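# Seat taper pins into every crank shaft collar

## Task

Push a taper pin all the way into the collar hole of every crank shaft. Each pin can only seat completely when entered from one particular side of its hole. A pin counts only if it stays seated on its own after the grippers let go.

## Robot and tools

Robot: two arms, left_arm and right_arm, each with six joints and a parallel gripper. Whatever is listed per arm (rows, Joint positions, Joint targets, step readings) uses this joint order: shoulder, elbow, waist, forearm roll, wrist pitch, wrist roll. Follow this order and no other.

Scene frame: the origin sits on the table surface midway between the arms. +z is up, +x reaches out across the table, and left_arm is mounted on the +y side. The arm names do not indicate image sides. Gripper positions are in metres, orientations are wxyz quaternions, and velocities are in m/s and rad/s. Reported hand positions can be slightly wrong, especially when an arm is stretched far.

Gripper geometry: the fingers point along the gripper's +z axis and close along its y axis. The reported end-effector point lies between the pads as if they were shut, roughly 2 cm behind the fingertips. Closing pushes the tips about 10 mm further forward.

A row is 14 numbers, each in [-1, 1], with both arms always included: left_arm's six joint values and its opening, then right_arm's six and its opening. Joint values are offsets, not poses, scaled so that 1.0 means 2.036 rad. Opening is absolute: +1 is fully open and -1 is shut.

Stated joint ranges in rad: waist -6.283 to 6.283, shoulder -2.304 to 2.304, elbow -4.224 to 0.061, forearm roll -6.283 to 6.283, wrist pitch -2.164 to 2.164, wrist roll -6.283 to 6.283. The true ends may differ by up to 0.010 rad.
- An action is rejected for both arms if it pushes a joint more than 0.010 rad beyond a range end.
- If the first action of a call fails this check, or any action is malformed, the whole call is rejected and nothing moves.
- A joint aimed past its real end stops there, and the result may say "joint sent to its limit".

execute_actions(actions): actions is a list of actions. Each action is up to 15 rows, one row per 1/30 s step. A short action repeats its last row until 15 steps have passed. Joint offsets in every row count from the angles at the start of that action, not from the previous row. For the first action, they count from the last reported angles. An empty list only returns the current state and images.

move(target, speed, blocking):
- target is one 14-number row. Its offsets count from the Joint positions in the most recent result that shows them.
- speed (0.01 to 2 rad/s, default 0.5) caps the joint with the longest path. All joints finish together, so the hands trace curves.
- Paths last 0.5 to 10 s; longer ones are cut off short of the target.
- Moves do not avoid obstacles or the other arm. Faster moves, or targets set deeper past a contact, press harder.
- With blocking=false you get a result after 0.5 s. Until a result shows the move ended, call wait or stop before any new command.
- The extra "move:" line gives: how it ended (done, off_target, moving, held, fault); limits=held or limits=none; and each arm's joint farthest from its target.
- To keep pressing as hard as now, send the offsets that take Joint positions to Joint targets.

wait(seconds): 0 to 10. The arms hold their last command, and a running move continues.

stop(): brakes a running move. It needs some room to stop, and the fingers keep moving.

zoom_image(camera, region): camera is cam_high, cam_low, cam_left_wrist or cam_right_wrist (all 896x504). region is [x0, y0, x1, y1] in pixels from the top-left, no larger than 504 by 504.

finished_scene(scene): ends the given scene and cannot be undone. Call it only when every pin is seated and stays put.

Motion limits:
- Joint targets move at most 3.14 rad/s.
- Each step's target stays within 0.623 rad of the measured angle.
- Targets that would move the gripper more than 70 mm from where it is get scaled back.
- Big motions may therefore need several actions.

Result messages:
- "joint command not followed" means a clearance check altered or blocked some targets.
- Step readings marked HELD with an arm's label mean part of that arm's row was held back.

Gripping: grip_measured is the actual opening on the same scale as the command. Joint positions also ends each arm's block with the pad gap in metres (0.084 fully open). To keep hold of something, keep commanding an opening well below grip_measured; a bigger gap means a tighter squeeze, up to about 24 N per pad. Fast closing can slam. Parts may get tugged while held, and loose objects may be pushed.

Cameras: calibration with intrinsics, distortion and world-to-camera transforms is supplied and is approximate. Wrist camera poses follow their arm's joint readings.

Avoid:
- knocking or dropping anything off the table
- the arms hitting or pressing on each other
- hard slams
- contact torque reaching a joint's load limit (N m: waist 54.6, shoulder 54.6, elbow 45.5, forearm roll 24.5, wrist pitch 17.2, wrist roll 17.2). That causes a fault: the arm backs off, pauses about 10 s and drops the rest of the call.
- motor overheating from long holds. A MOTOR HOT warning starts at 65 °C, and at 80 °C the arm brakes until it cools.

The simulation keeps running while you compose replies, with the last command held. Prefer smooth, economical motions.

Each tool is called after "Emit:" as name(argument=value, ...), one argument or row to a line, values as JSON.

## Session

Emit:
execute_actions(
  actions=[],
)

Scene clock: 0.00 s.
left_arm: end_effector_position=(+0.0244, +0.6032, +0.2212) grip_measured=+1.00 end_effector_quat_wxyz=(-0.172, +0.218, +0.955, -0.103) end_effector_velocity=(-0.000, -0.000, -0.000) end_effector_angular_velocity=(-0.001, +0.001, +0.000) | right_arm: end_effector_position=(+0.2741, -0.7123, +0.1002) grip_measured=+1.00 end_effector_quat_wxyz=(-0.298, +0.949, -0.041, +0.098) end_effector_velocity=(+0.000, -0.000, +0.000) end_effector_angular_velocity=(+0.001, -0.000, -0.000)
Joint names: [shoulder, elbow, waist, forearm roll, wrist pitch, wrist roll]
Joint positions: left_arm=[ 0.164 -0.334  1.097  0.309 -0.855 -2.002  0.084] | right_arm=[-0.683 -0.955 -1.046  0.552 -0.858 -1.606  0.084]
Joint velocities: left_arm=[-0.001  0.    -0.001 -0.001 -0.001 -0.    -0.   ] | right_arm=[-0.    -0.001 -0.    -0.    -0.002  0.     0.   ]
Joint targets: left_arm=[0.164 -0.334 1.097 0.309 -0.855 -2.002] | right_arm=[-0.683 -0.955 -1.046 0.552 -0.858 -1.606]
camera_calibration (this result's frames):
cam_left_wrist: T_world_to_cam=[[0.359937, 0.887167, -0.288756, -0.448223], [0.85583, -0.437197, -0.276432, 0.374763], [-0.371485, -0.147628, -0.916627, 0.431807], [0, 0, 0, 1]] pos_world=[0.00100854, 0.625241, 0.369976]
cam_right_wrist: T_world_to_cam=[[-0.0143903, -0.825701, -0.563925, -0.498946], [-0.977353, 0.1307, -0.166431, 0.444757], [0.211127, 0.548758, -0.808882, 0.545557], [0, 0, 0, 1]] pos_world=[0.312323, -0.769489, 0.233945]

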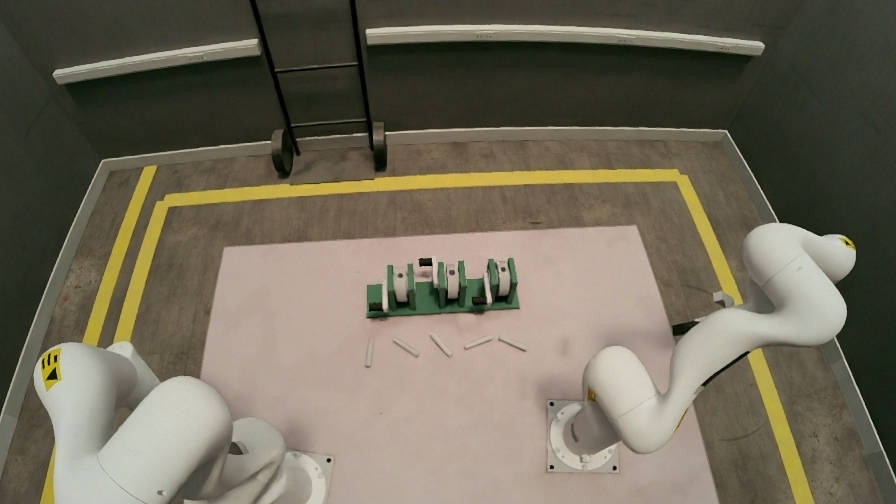

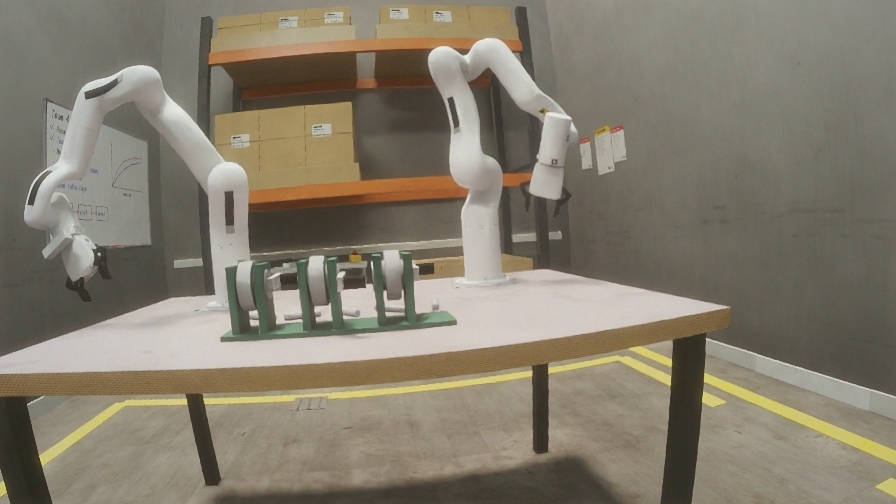

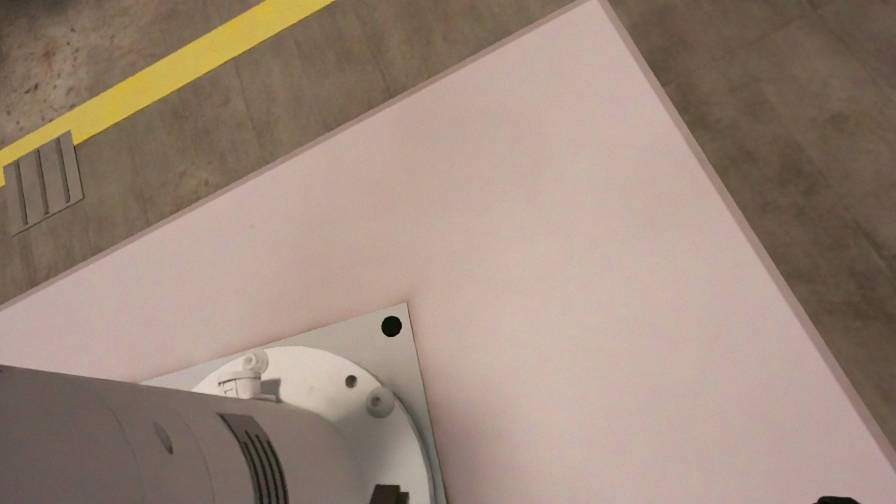

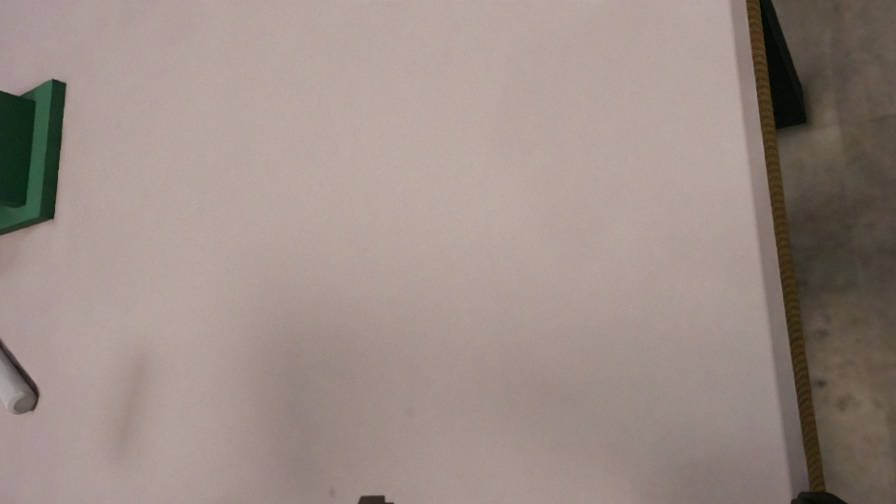

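Emit:
move(
  target=[-0.2827,-0.3185,-0.784,-0.1518,0.1395,0.6587,0,0.2652,0.202,0.832,-0.271,0.224,1,0],
  speed=1,
)

Scene clock: 13.83 s.
left_arm: end_effector_position=(+0.3599, +0.1007, +0.1994) grip_measured=-0.01 end_effector_quat_wxyz=(-0.000, +1.000, +0.001, -0.000) end_effector_velocity=(-0.001, -0.002, -0.000) end_effector_angular_velocity=(-0.000, +0.000, -0.004) | right_arm: end_effector_position=(+0.3579, -0.2080, +0.1718) grip_measured=-0.01 end_effector_quat_wxyz=(+0.000, +1.000, +0.030, -0.001) end_effector_velocity=(-0.001, +0.001, -0.000) end_effector_angular_velocity=(-0.001, +0.000, +0.004)
Joint names: [shoulder, elbow, waist, forearm roll, wrist pitch, wrist roll]
Joint positions: left_arm=[-0.411 -0.982 -0.498  0.    -0.571 -0.661  0.044] | right_arm=[-0.143 -0.544  0.647  0.001 -0.402  0.43   0.044]
Joint velocities: left_arm=[-0.002 -0.001 -0.004 -0.     0.     0.001 -0.   ] | right_arm=[ 0.001  0.001  0.004 -0.001 -0.     0.001 -0.   ]
Joint targets: left_arm=[-0.412 -0.982 -0.499 0.000 -0.571 -0.661] | right_arm=[-0.143 -0.544 0.648 0.000 -0.402 0.430]
move: done; limits=none; left_arm: farthest joint: the waist, 0.001 radians from its target (1.596 radians at the start); right_arm: farthest joint: the waist, 0.001 radians from its target (1.694 radians at the start)
camera_calibration (this result's frames):
cam_left_wrist: T_world_to_cam=[[0.0166265, -0.999562, -0.0244735, 0.131372], [-0.999765, -0.0169606, 0.0135083, 0.429604], [-0.0139175, 0.0242431, -0.999609, 0.33289], [0, 0, 0, 1]] pos_world=[0.431952, 0.13053, 0.330171]
cam_right_wrist: T_world_to_cam=[[0.0678927, -0.997625, 0.0115955, -0.205044], [-0.997693, -0.0678919, 0.000459113, 0.409992], [0.000329215, -0.0115999, -0.999933, 0.300681], [0, 0, 0, 1]] pos_world=[0.422868, -0.173234, 0.30285]

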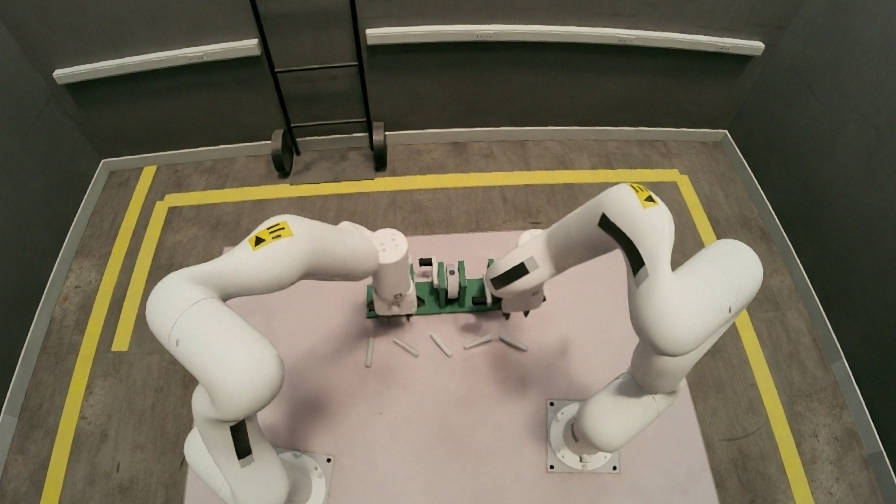

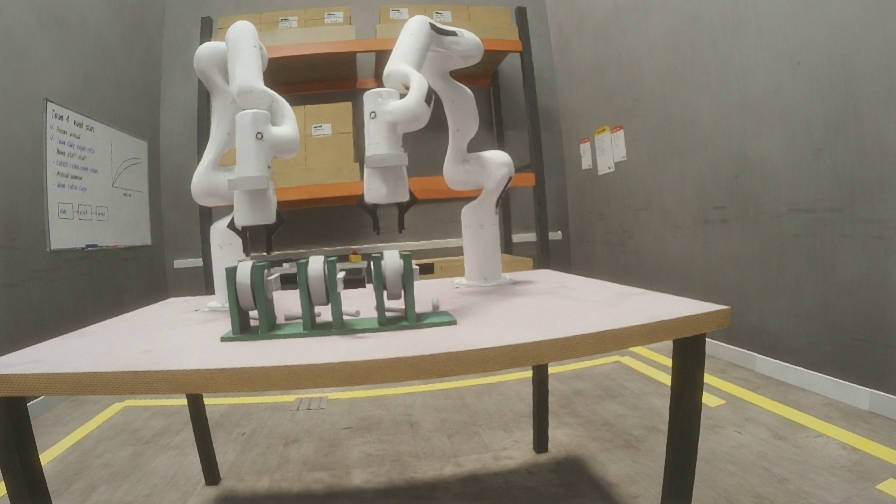

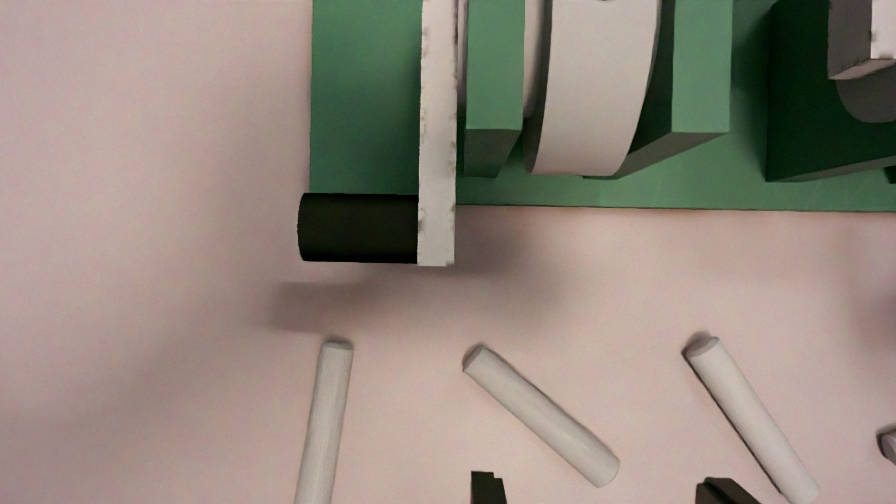

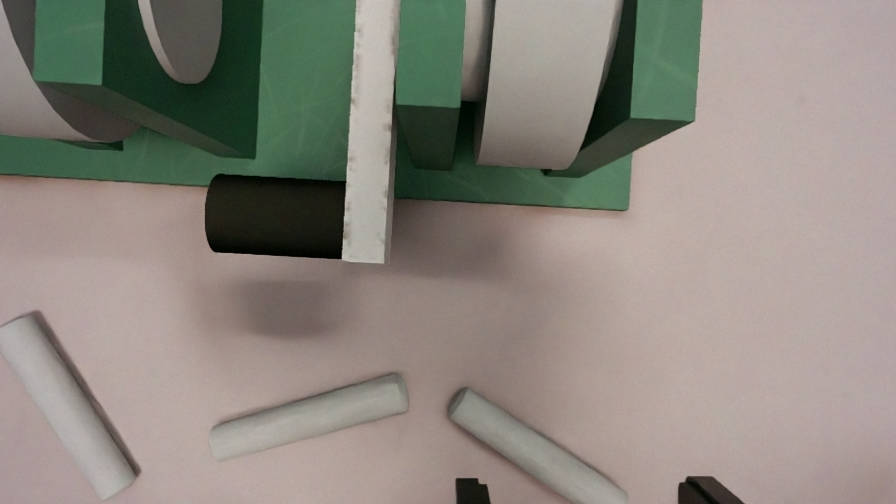

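Emit:
zoom_image(
  camera="cam_left_wrist",
  region=[440,320,860,504],
)

Emit:
zoom_image(
  camera="cam_right_wrist",
  region=[180,340,660,504],
)

Emit:
move(
  target=[0,0,0,0,0.12,0,0,0,0,0,0,0.12,0,0],
)

Region (440, 320, 860, 504) of cam_left_wrist's 896x504 image, scaled by 1.200, with more detail than that image has; it fills the top 221 rows of this view, and the rest is white.

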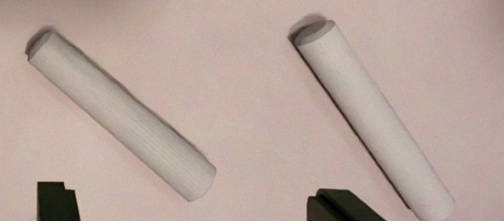

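Region (180, 340, 660, 504) of cam_right_wrist's 896x504 image, scaled by 1.050, with more detail than that image has; it fills the top 172 rows of this view, and the rest is white.

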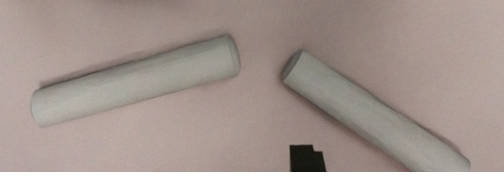

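Scene clock: 21.40 s.
left_arm: end_effector_position=(+0.4066, +0.0646, +0.2066) grip_measured=-0.01 end_effector_quat_wxyz=(+0.074, +0.993, +0.001, +0.096) end_effector_velocity=(+0.000, +0.000, +0.001) end_effector_angular_velocity=(-0.001, -0.001, +0.000) | right_arm: end_effector_position=(+0.4100, -0.1802, +0.1789) grip_measured=-0.01 end_effector_quat_wxyz=(-0.054, +0.992, +0.030, +0.108) end_effector_velocity=(+0.000, +0.000, -0.000) end_effector_angular_velocity=(+0.001, -0.001, +0.000)
Joint names: [shoulder, elbow, waist, forearm roll, wrist pitch, wrist roll]
Joint positions: left_arm=[-0.411 -0.982 -0.498  0.    -0.327 -0.661  0.044] | right_arm=[-0.143 -0.544  0.647  0.001 -0.158  0.43   0.044]
Joint velocities: left_arm=[ 0.001 -0.     0.001  0.    -0.    -0.    -0.   ] | right_arm=[-0.    -0.     0.     0.001  0.001 -0.     0.   ]
Joint targets: left_arm=[-0.411 -0.982 -0.498 0.000 -0.327 -0.661] | right_arm=[-0.143 -0.544 0.647 0.001 -0.158 0.430]
move: done; limits=none; left_arm: farthest joint: the wrist pitch, 0.001 radians from its target (0.244 radians at the start); right_arm: farthest joint: the wrist pitch, 0.001 radians from its target (0.245 radians at the start)
camera_calibration (this result's frames):
cam_left_wrist: T_world_to_cam=[[0.00664833, -0.991853, 0.127212, 0.0668648], [-0.984065, -0.0290937, -0.17541, 0.50902], [0.177682, -0.124019, -0.976242, 0.26842], [0, 0, 0, 1]] pos_world=[0.452771, 0.114418, 0.342825]
cam_right_wrist: T_world_to_cam=[[0.0760797, -0.993232, -0.0877655, -0.165712], [-0.973948, -0.0551662, -0.219959, 0.495862], [0.213629, 0.102213, -0.971553, 0.236084], [0, 0, 0, 1]] pos_world=[0.445116, -0.161367, 0.323894]

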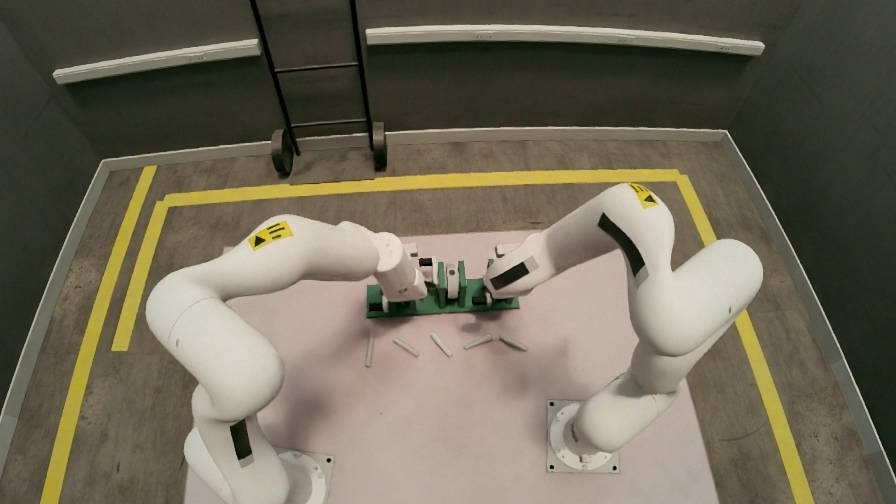

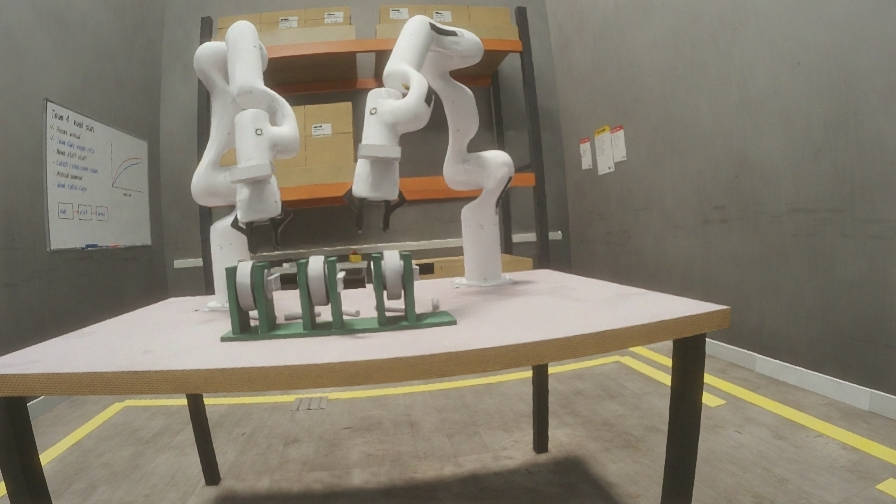

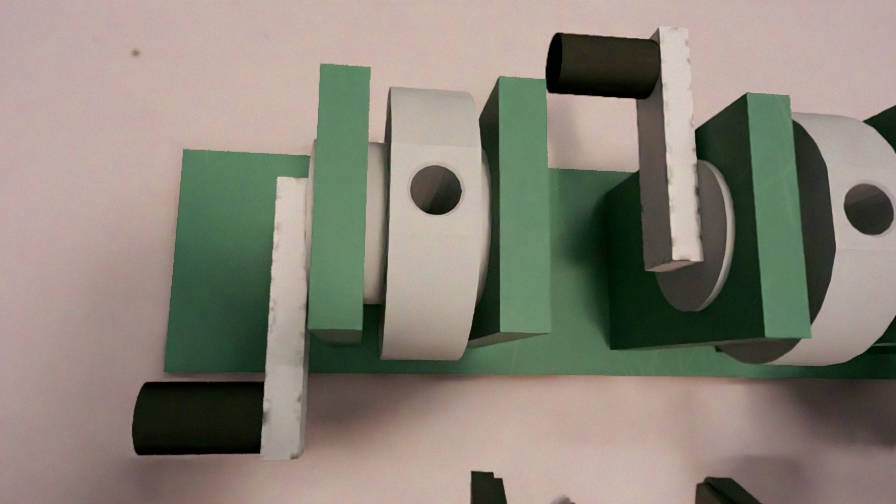

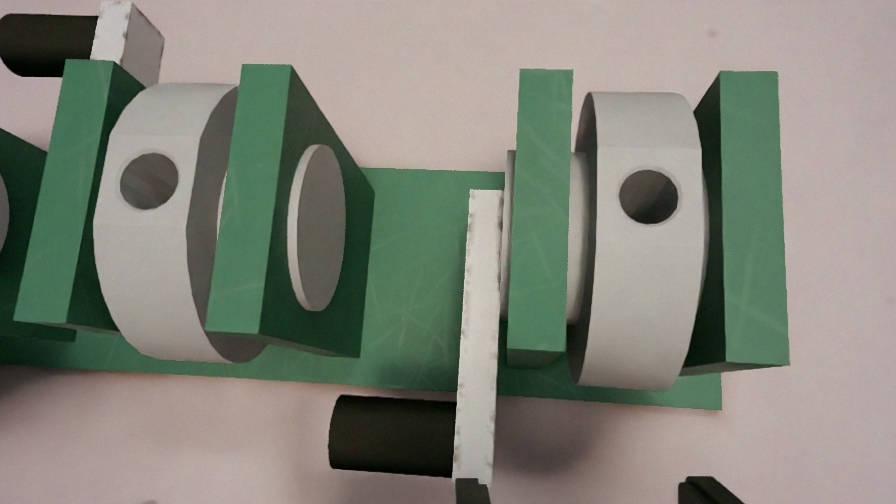

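Emit:
move(
  target=[-0.043,-0.0363,0.0923,0,-0.1135,0.865,0.2,-0.1095,-0.1556,0.0442,0,-0.1655,0.8468,0.2],
  speed=0.9,
)

Emit:
move(
  target=[-0.07,0.0046,0,0,0.0747,0,0.2,-0.0795,0.005,0,0,0.0845,0,0.2],
  speed=0.1,
)

Scene clock: 65.33 s.
left_arm: end_effector_position=(+0.4350, +0.1697, +0.1796) grip_measured=+0.19 end_effector_quat_wxyz=(+0.000, +0.707, -0.707, -0.001) end_effector_velocity=(+0.000, +0.001, -0.001) end_effector_angular_velocity=(+0.000, +0.001, -0.000) | right_arm: end_effector_position=(+0.4368, -0.1176, +0.1799) grip_measured=+0.19 end_effector_quat_wxyz=(+0.000, +0.706, -0.708, -0.000) end_effector_velocity=(-0.001, -0.000, -0.000) end_effector_angular_velocity=(-0.002, +0.003, -0.001)
Joint names: [shoulder, elbow, waist, forearm roll, wrist pitch, wrist roll]
Joint positions: left_arm=[-0.499 -1.056 -0.31   0.    -0.558  1.1    0.052] | right_arm=[-0.366 -0.861  0.737  0.001 -0.495  2.153  0.052]
Joint velocities: left_arm=[-0.001  0.     0.001  0.     0.     0.001  0.   ] | right_arm=[-0.001  0.     0.    -0.    -0.003  0.001 -0.   ]
Joint targets: left_arm=[-0.499 -1.056 -0.310 0.000 -0.558 1.100] | right_arm=[-0.366 -0.861 0.737 0.001 -0.495 2.153]
move: done; limits=none; left_arm: farthest joint: the waist, 0.000 radians from its target (0.188 radians at the start); right_arm: farthest joint: the wrist roll, 0.001 radians from its target (1.724 radians at the start)
camera_calibration (this result's frames):
cam_left_wrist: T_world_to_cam=[[-0.999641, -0.0145847, -0.0224714, 0.473206], [-0.0148925, 0.999797, 0.0135878, -0.0948795], [0.0222687, 0.0139176, -0.999655, 0.298459], [0, 0, 0, 1]] pos_world=[0.464977, 0.097608, 0.310278]
cam_right_wrist: T_world_to_cam=[[-0.999917, -0.00508268, 0.0118807, 0.46273], [-0.00510011, 0.999986, -0.00143745, 0.187189], [-0.0118732, -0.00149792, -0.999928, 0.316325], [0, 0, 0, 1]] pos_world=[0.467402, -0.184361, 0.311074]

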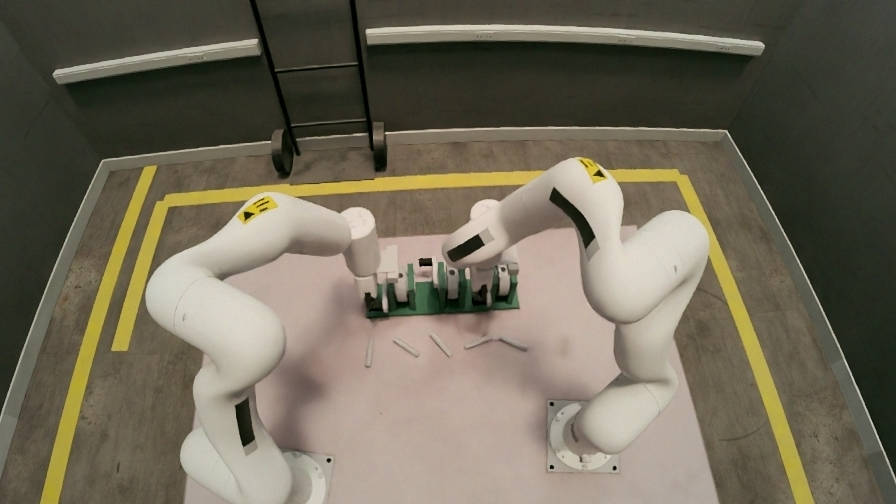

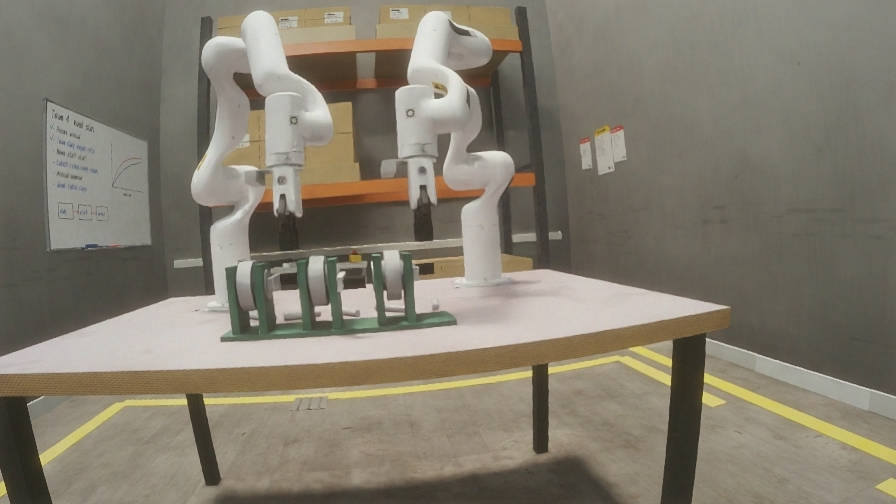

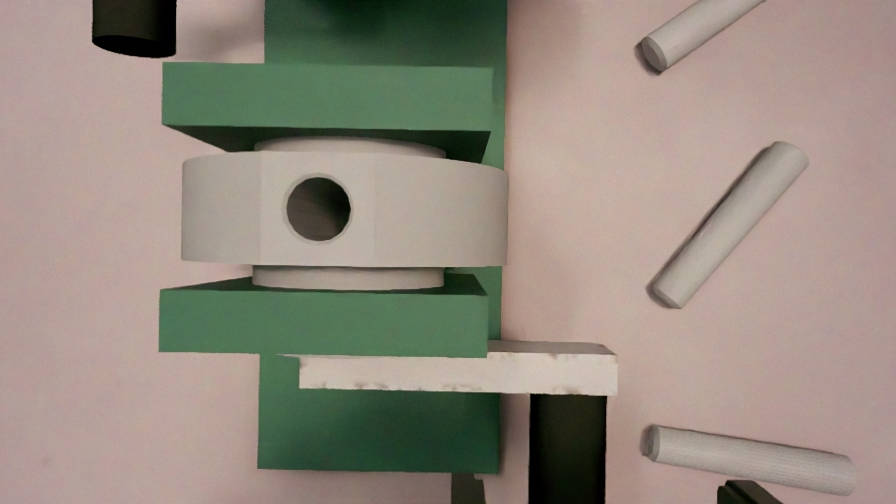

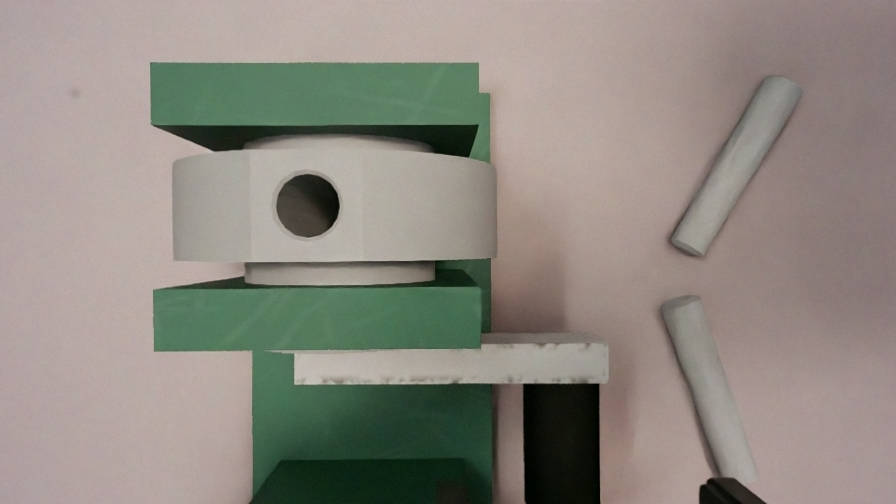

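Scene clock: 67.37 s.
left_arm: end_effector_position=(+0.4351, +0.1697, +0.0997) grip_measured=+0.19 end_effector_quat_wxyz=(+0.000, +0.707, -0.707, -0.001) end_effector_velocity=(-0.000, -0.000, -0.001) end_effector_angular_velocity=(-0.000, -0.001, -0.001) | right_arm: end_effector_position=(+0.4368, -0.1176, +0.1000) grip_measured=+0.19 end_effector_quat_wxyz=(+0.000, +0.706, -0.708, -0.000) end_effector_velocity=(-0.000, +0.000, -0.001) end_effector_angular_velocity=(-0.001, +0.001, +0.001)
Joint names: [shoulder, elbow, waist, forearm roll, wrist pitch, wrist roll]
Joint positions: left_arm=[-0.641 -1.046 -0.31   0.    -0.406  1.1    0.052] | right_arm=[-0.528 -0.851  0.737  0.001 -0.323  2.153  0.052]
Joint velocities: left_arm=[-0.001  0.    -0.     0.001  0.002 -0.    -0.   ] | right_arm=[-0.003 -0.001  0.001 -0.     0.002  0.     0.   ]
Joint targets: left_arm=[-0.641 -1.046 -0.310 0.000 -0.406 1.100] | right_arm=[-0.528 -0.851 0.737 0.001 -0.323 2.153]
move: done; limits=none; left_arm: farthest joint: the waist, 0.000 radians from its target (0.000 radians at the start); right_arm: farthest joint: the waist, 0.000 radians from its target (0.000 radians at the start)
camera_calibration (this result's frames):
cam_left_wrist: T_world_to_cam=[[-0.999632, -0.0145801, -0.0228802, 0.471549], [-0.0148882, 0.9998, 0.0133528, -0.0937142], [0.022681, 0.0136886, -0.999649, 0.218442], [0, 0, 0, 1]] pos_world=[0.465025, 0.0975805, 0.230406]
cam_right_wrist: T_world_to_cam=[[-0.99992, -0.0050427, 0.0116238, 0.463733], [-0.00505913, 0.999986, -0.00138438, 0.187064], [-0.0116167, -0.00144308, -0.999931, 0.23636], [0, 0, 0, 1]] pos_world=[0.467388, -0.184382, 0.231212]

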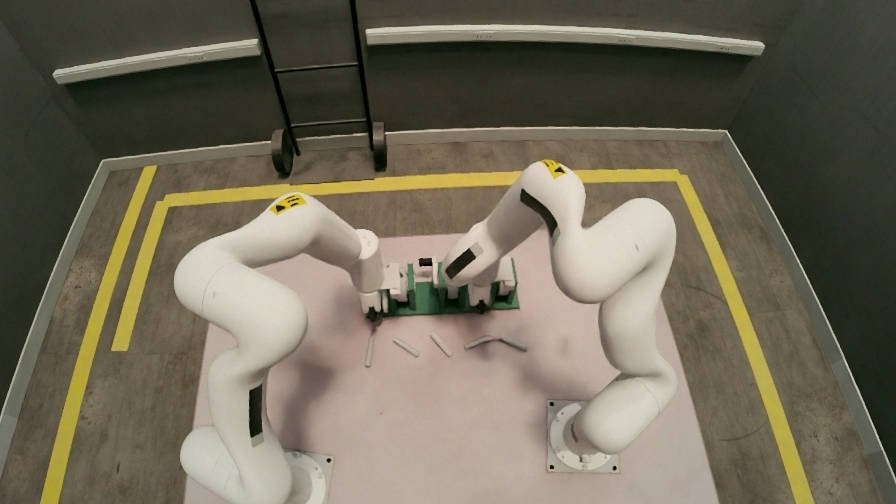

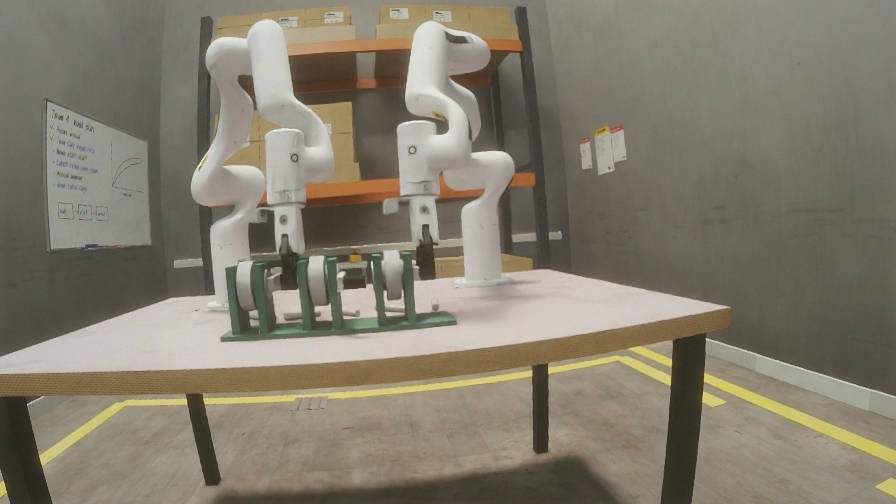

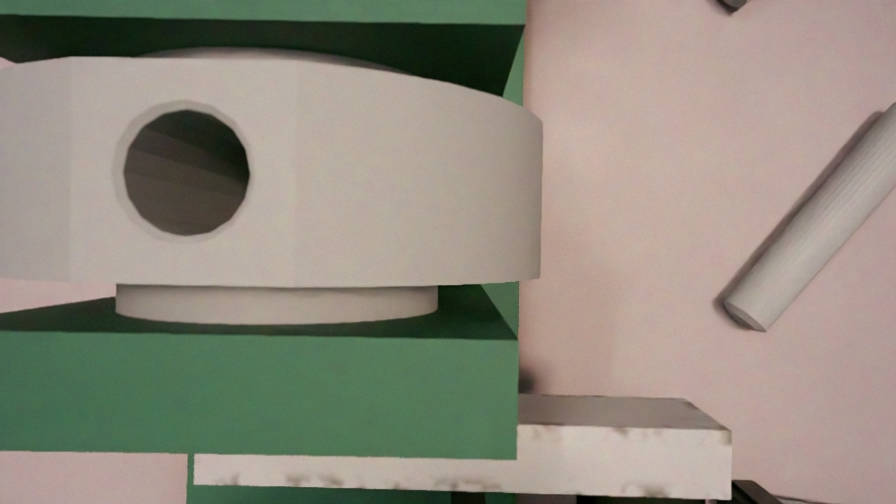

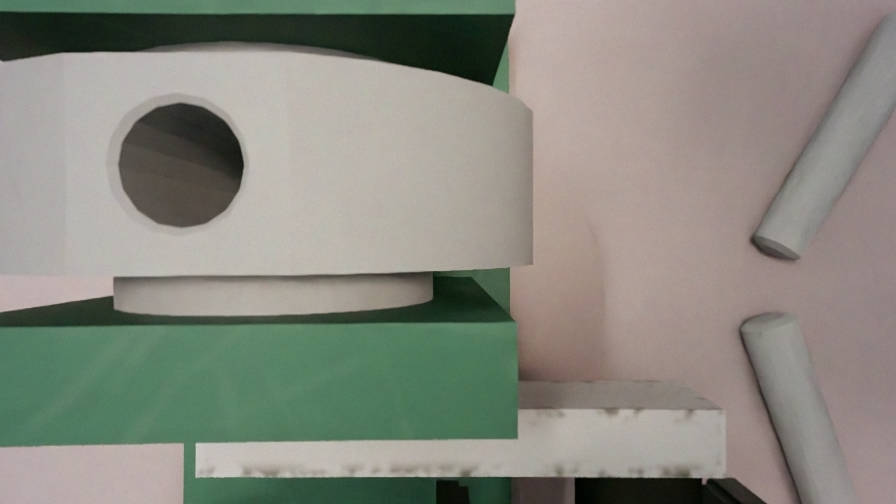

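Emit:
move(
  target=[0,0,0,0,0,0,-0.7,0,0,0,0,0,0,-0.7],
)

Scene clock: 105.23 s.
left_arm: end_effector_position=(+0.4334, +0.1702, +0.0995) grip_measured=-0.47 end_effector_quat_wxyz=(+0.001, +0.707, -0.707, -0.004) end_effector_velocity=(+0.000, -0.001, +0.000) end_effector_angular_velocity=(+0.000, +0.000, -0.001) | right_arm: end_effector_position=(+0.4351, -0.1176, +0.0998) grip_measured=-0.32 end_effector_quat_wxyz=(+0.003, +0.707, -0.707, -0.001) end_effector_velocity=(-0.000, +0.000, +0.000) end_effector_angular_velocity=(-0.001, +0.001, +0.001)
Joint names: [shoulder, elbow, waist, forearm roll, wrist pitch, wrist roll]
Joint positions: left_arm=[-0.641 -1.046 -0.311 -0.    -0.413  1.1    0.024] | right_arm=[-0.528 -0.85   0.739  0.001 -0.327  2.153  0.03 ]
Joint velocities: left_arm=[-0.    -0.001 -0.001  0.    -0.001 -0.    -0.   ] | right_arm=[ 0.001  0.     0.001 -0.    -0.001  0.     0.001]
Joint targets: left_arm=[-0.641 -1.046 -0.310 0.000 -0.406 1.100] | right_arm=[-0.528 -0.851 0.737 0.001 -0.323 2.153]
move: done; limits=none; left_arm: farthest joint: the wrist pitch, 0.007 radians from its target (0.000 radians at the start); right_arm: farthest joint: the wrist pitch, 0.004 radians from its target (0.000 radians at the start)
camera_calibration (this result's frames):
cam_left_wrist: T_world_to_cam=[[-0.999759, -0.0141286, -0.0167976, 0.469138], [-0.0144055, 0.99976, 0.0164775, -0.0947964], [0.0165607, 0.0167155, -0.999723, 0.220434], [0, 0, 0, 1]] pos_world=[0.464009, 0.0977173, 0.229815]
cam_right_wrist: T_world_to_cam=[[-0.999854, -0.00677697, 0.0156571, 0.461434], [-0.00683979, 0.999969, -0.00396223, 0.188117], [-0.0156298, -0.00406875, -0.99987, 0.237579], [0, 0, 0, 1]] pos_world=[0.466367, -0.184017, 0.231068]

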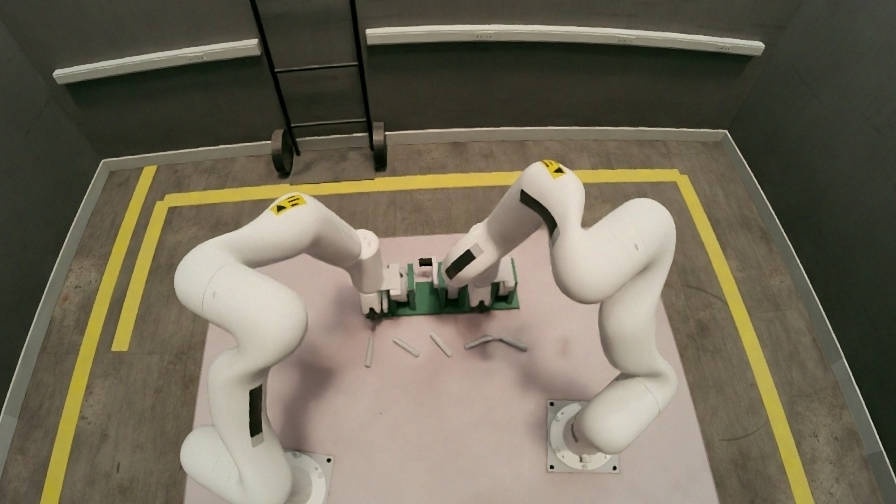

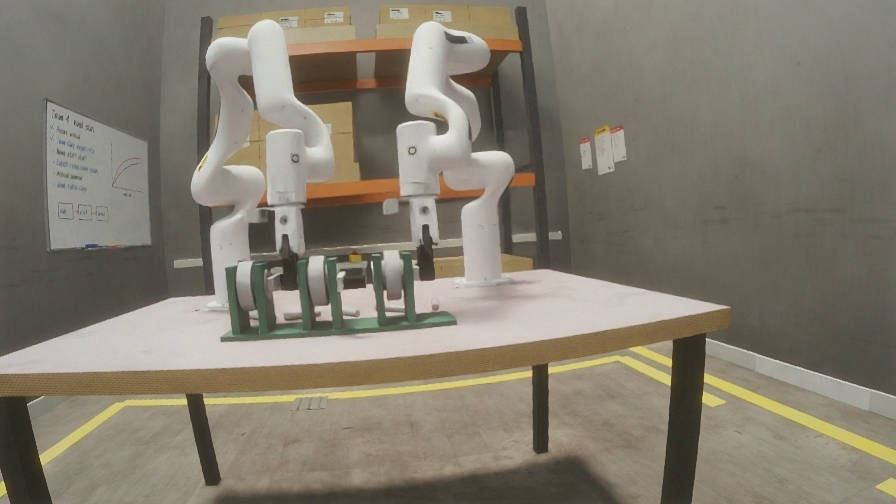

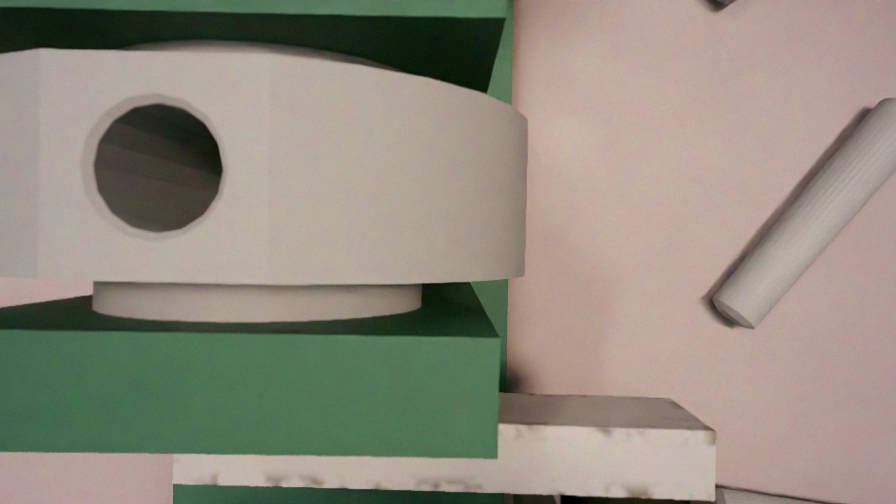

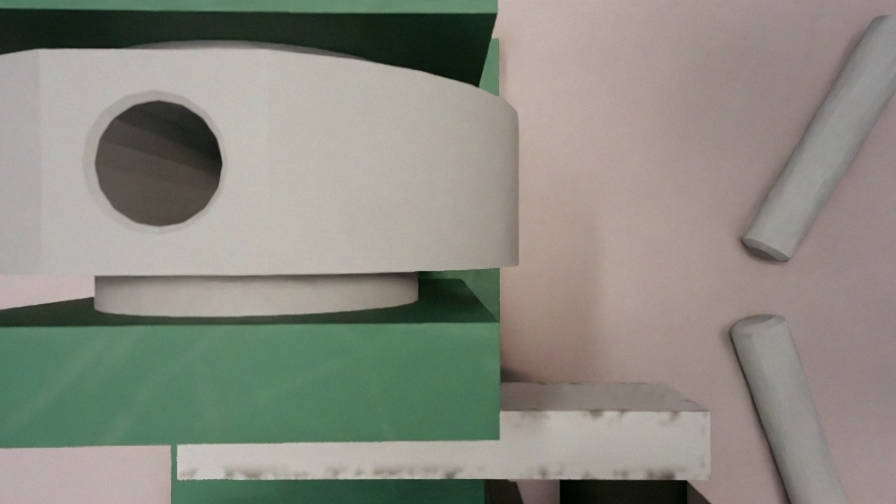

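Emit:
move(
  target=[0.0274,-0.0227,0.007,0,-0.046,0.0065,-0.7,0.0347,-0.0188,-0.0092,0,-0.051,-0.0079,-0.7],
  speed=0.08,
)

Scene clock: 116.83 s.
left_arm: end_effector_position=(+0.4519, +0.1696, +0.1449) grip_measured=-0.47 end_effector_quat_wxyz=(-0.000, +0.707, -0.707, +0.001) end_effector_velocity=(-0.000, +0.000, +0.001) end_effector_angular_velocity=(+0.001, +0.002, +0.000) | right_arm: end_effector_position=(+0.4518, -0.1175, +0.1450) grip_measured=-0.72 end_effector_quat_wxyz=(+0.000, +0.706, -0.708, -0.000) end_effector_velocity=(+0.000, -0.000, +0.001) end_effector_angular_velocity=(+0.000, -0.000, -0.001)
Joint names: [shoulder, elbow, waist, forearm roll, wrist pitch, wrist roll]
Joint positions: left_arm=[-0.586 -1.092 -0.297 -0.    -0.505  1.113  0.024] | right_arm=[-0.457 -0.888  0.72   0.001 -0.431  2.137  0.012]
Joint velocities: left_arm=[ 0.001 -0.     0.    -0.    -0.004 -0.    -0.   ] | right_arm=[ 0.002  0.    -0.001  0.    -0.002 -0.    -0.   ]
Joint targets: left_arm=[-0.585 -1.092 -0.297 -0.000 -0.506 1.113] | right_arm=[-0.457 -0.888 0.720 0.001 -0.431 2.137]
move: done; limits=none; left_arm: farthest joint: the wrist pitch, 0.001 radians from its target (0.094 radians at the start); right_arm: farthest joint: the waist, 0.000 radians from its target (0.018 radians at the start)
camera_calibration (this result's frames):
cam_left_wrist: T_world_to_cam=[[-0.999566, -0.0151966, -0.025233, 0.489787], [-0.0155046, 0.999807, 0.0120565, -0.0935364], [0.0250449, 0.0124425, -0.999609, 0.262418], [0, 0, 0, 1]] pos_world=[0.481552, 0.0976963, 0.275802]
cam_right_wrist: T_world_to_cam=[[-0.999924, -0.00421359, 0.0115592, 0.478298], [-0.00422793, 0.99999, -0.00121707, 0.186746], [-0.011554, -0.00126585, -0.999932, 0.2815], [0, 0, 0, 1]] pos_world=[0.482304, -0.184372, 0.27618]

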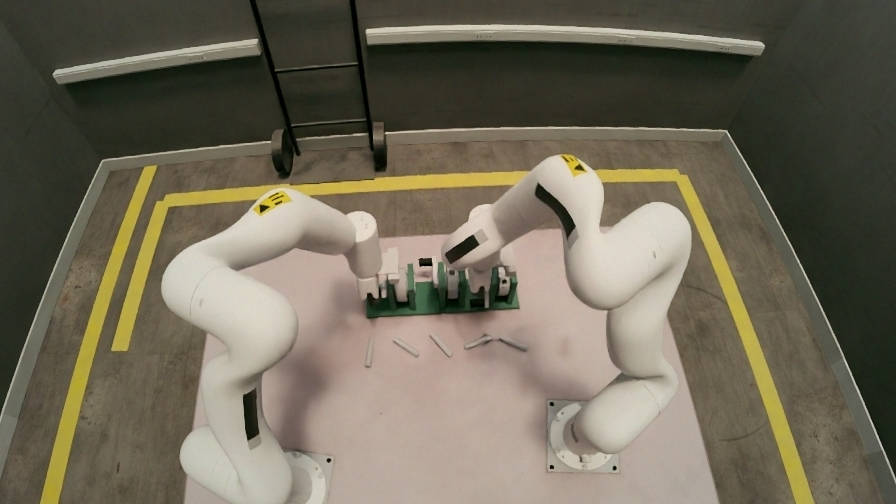

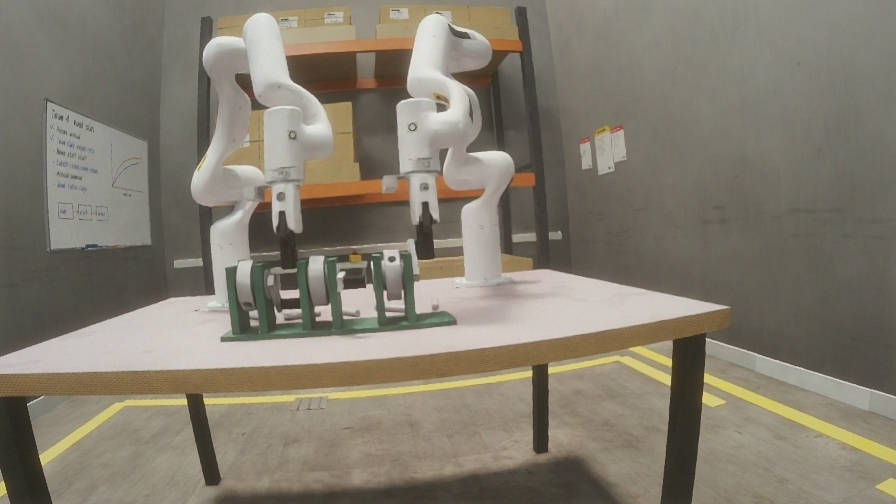

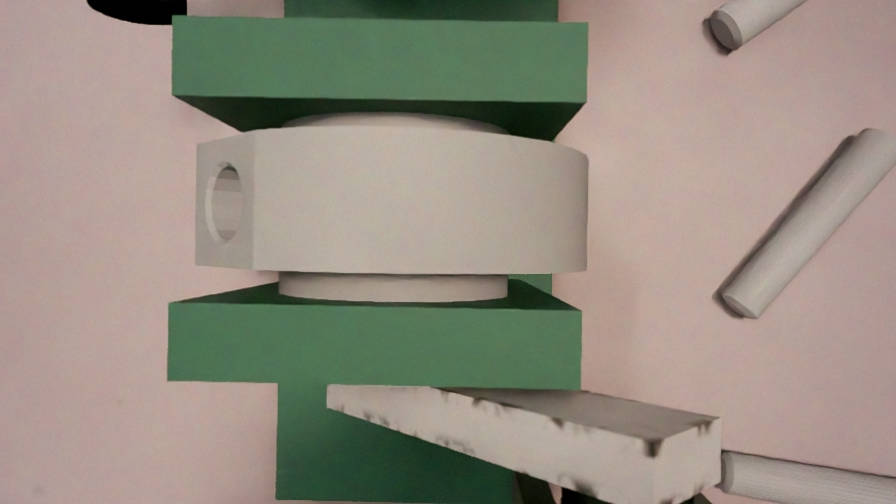

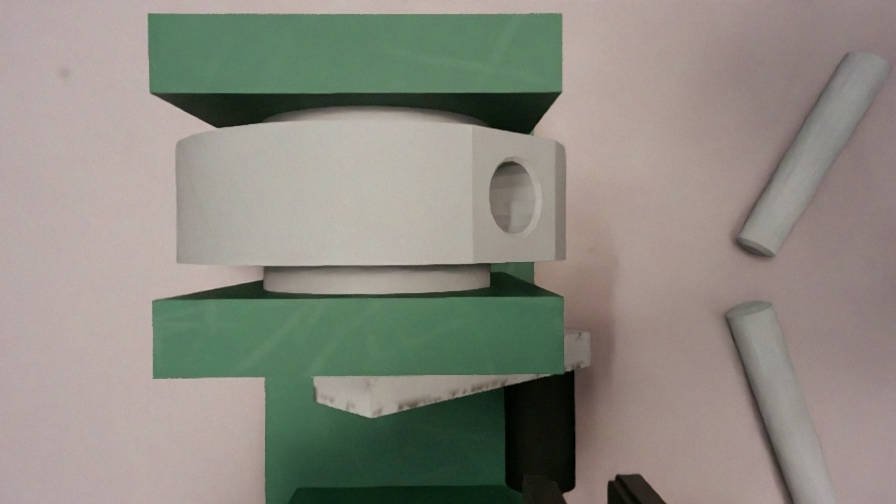

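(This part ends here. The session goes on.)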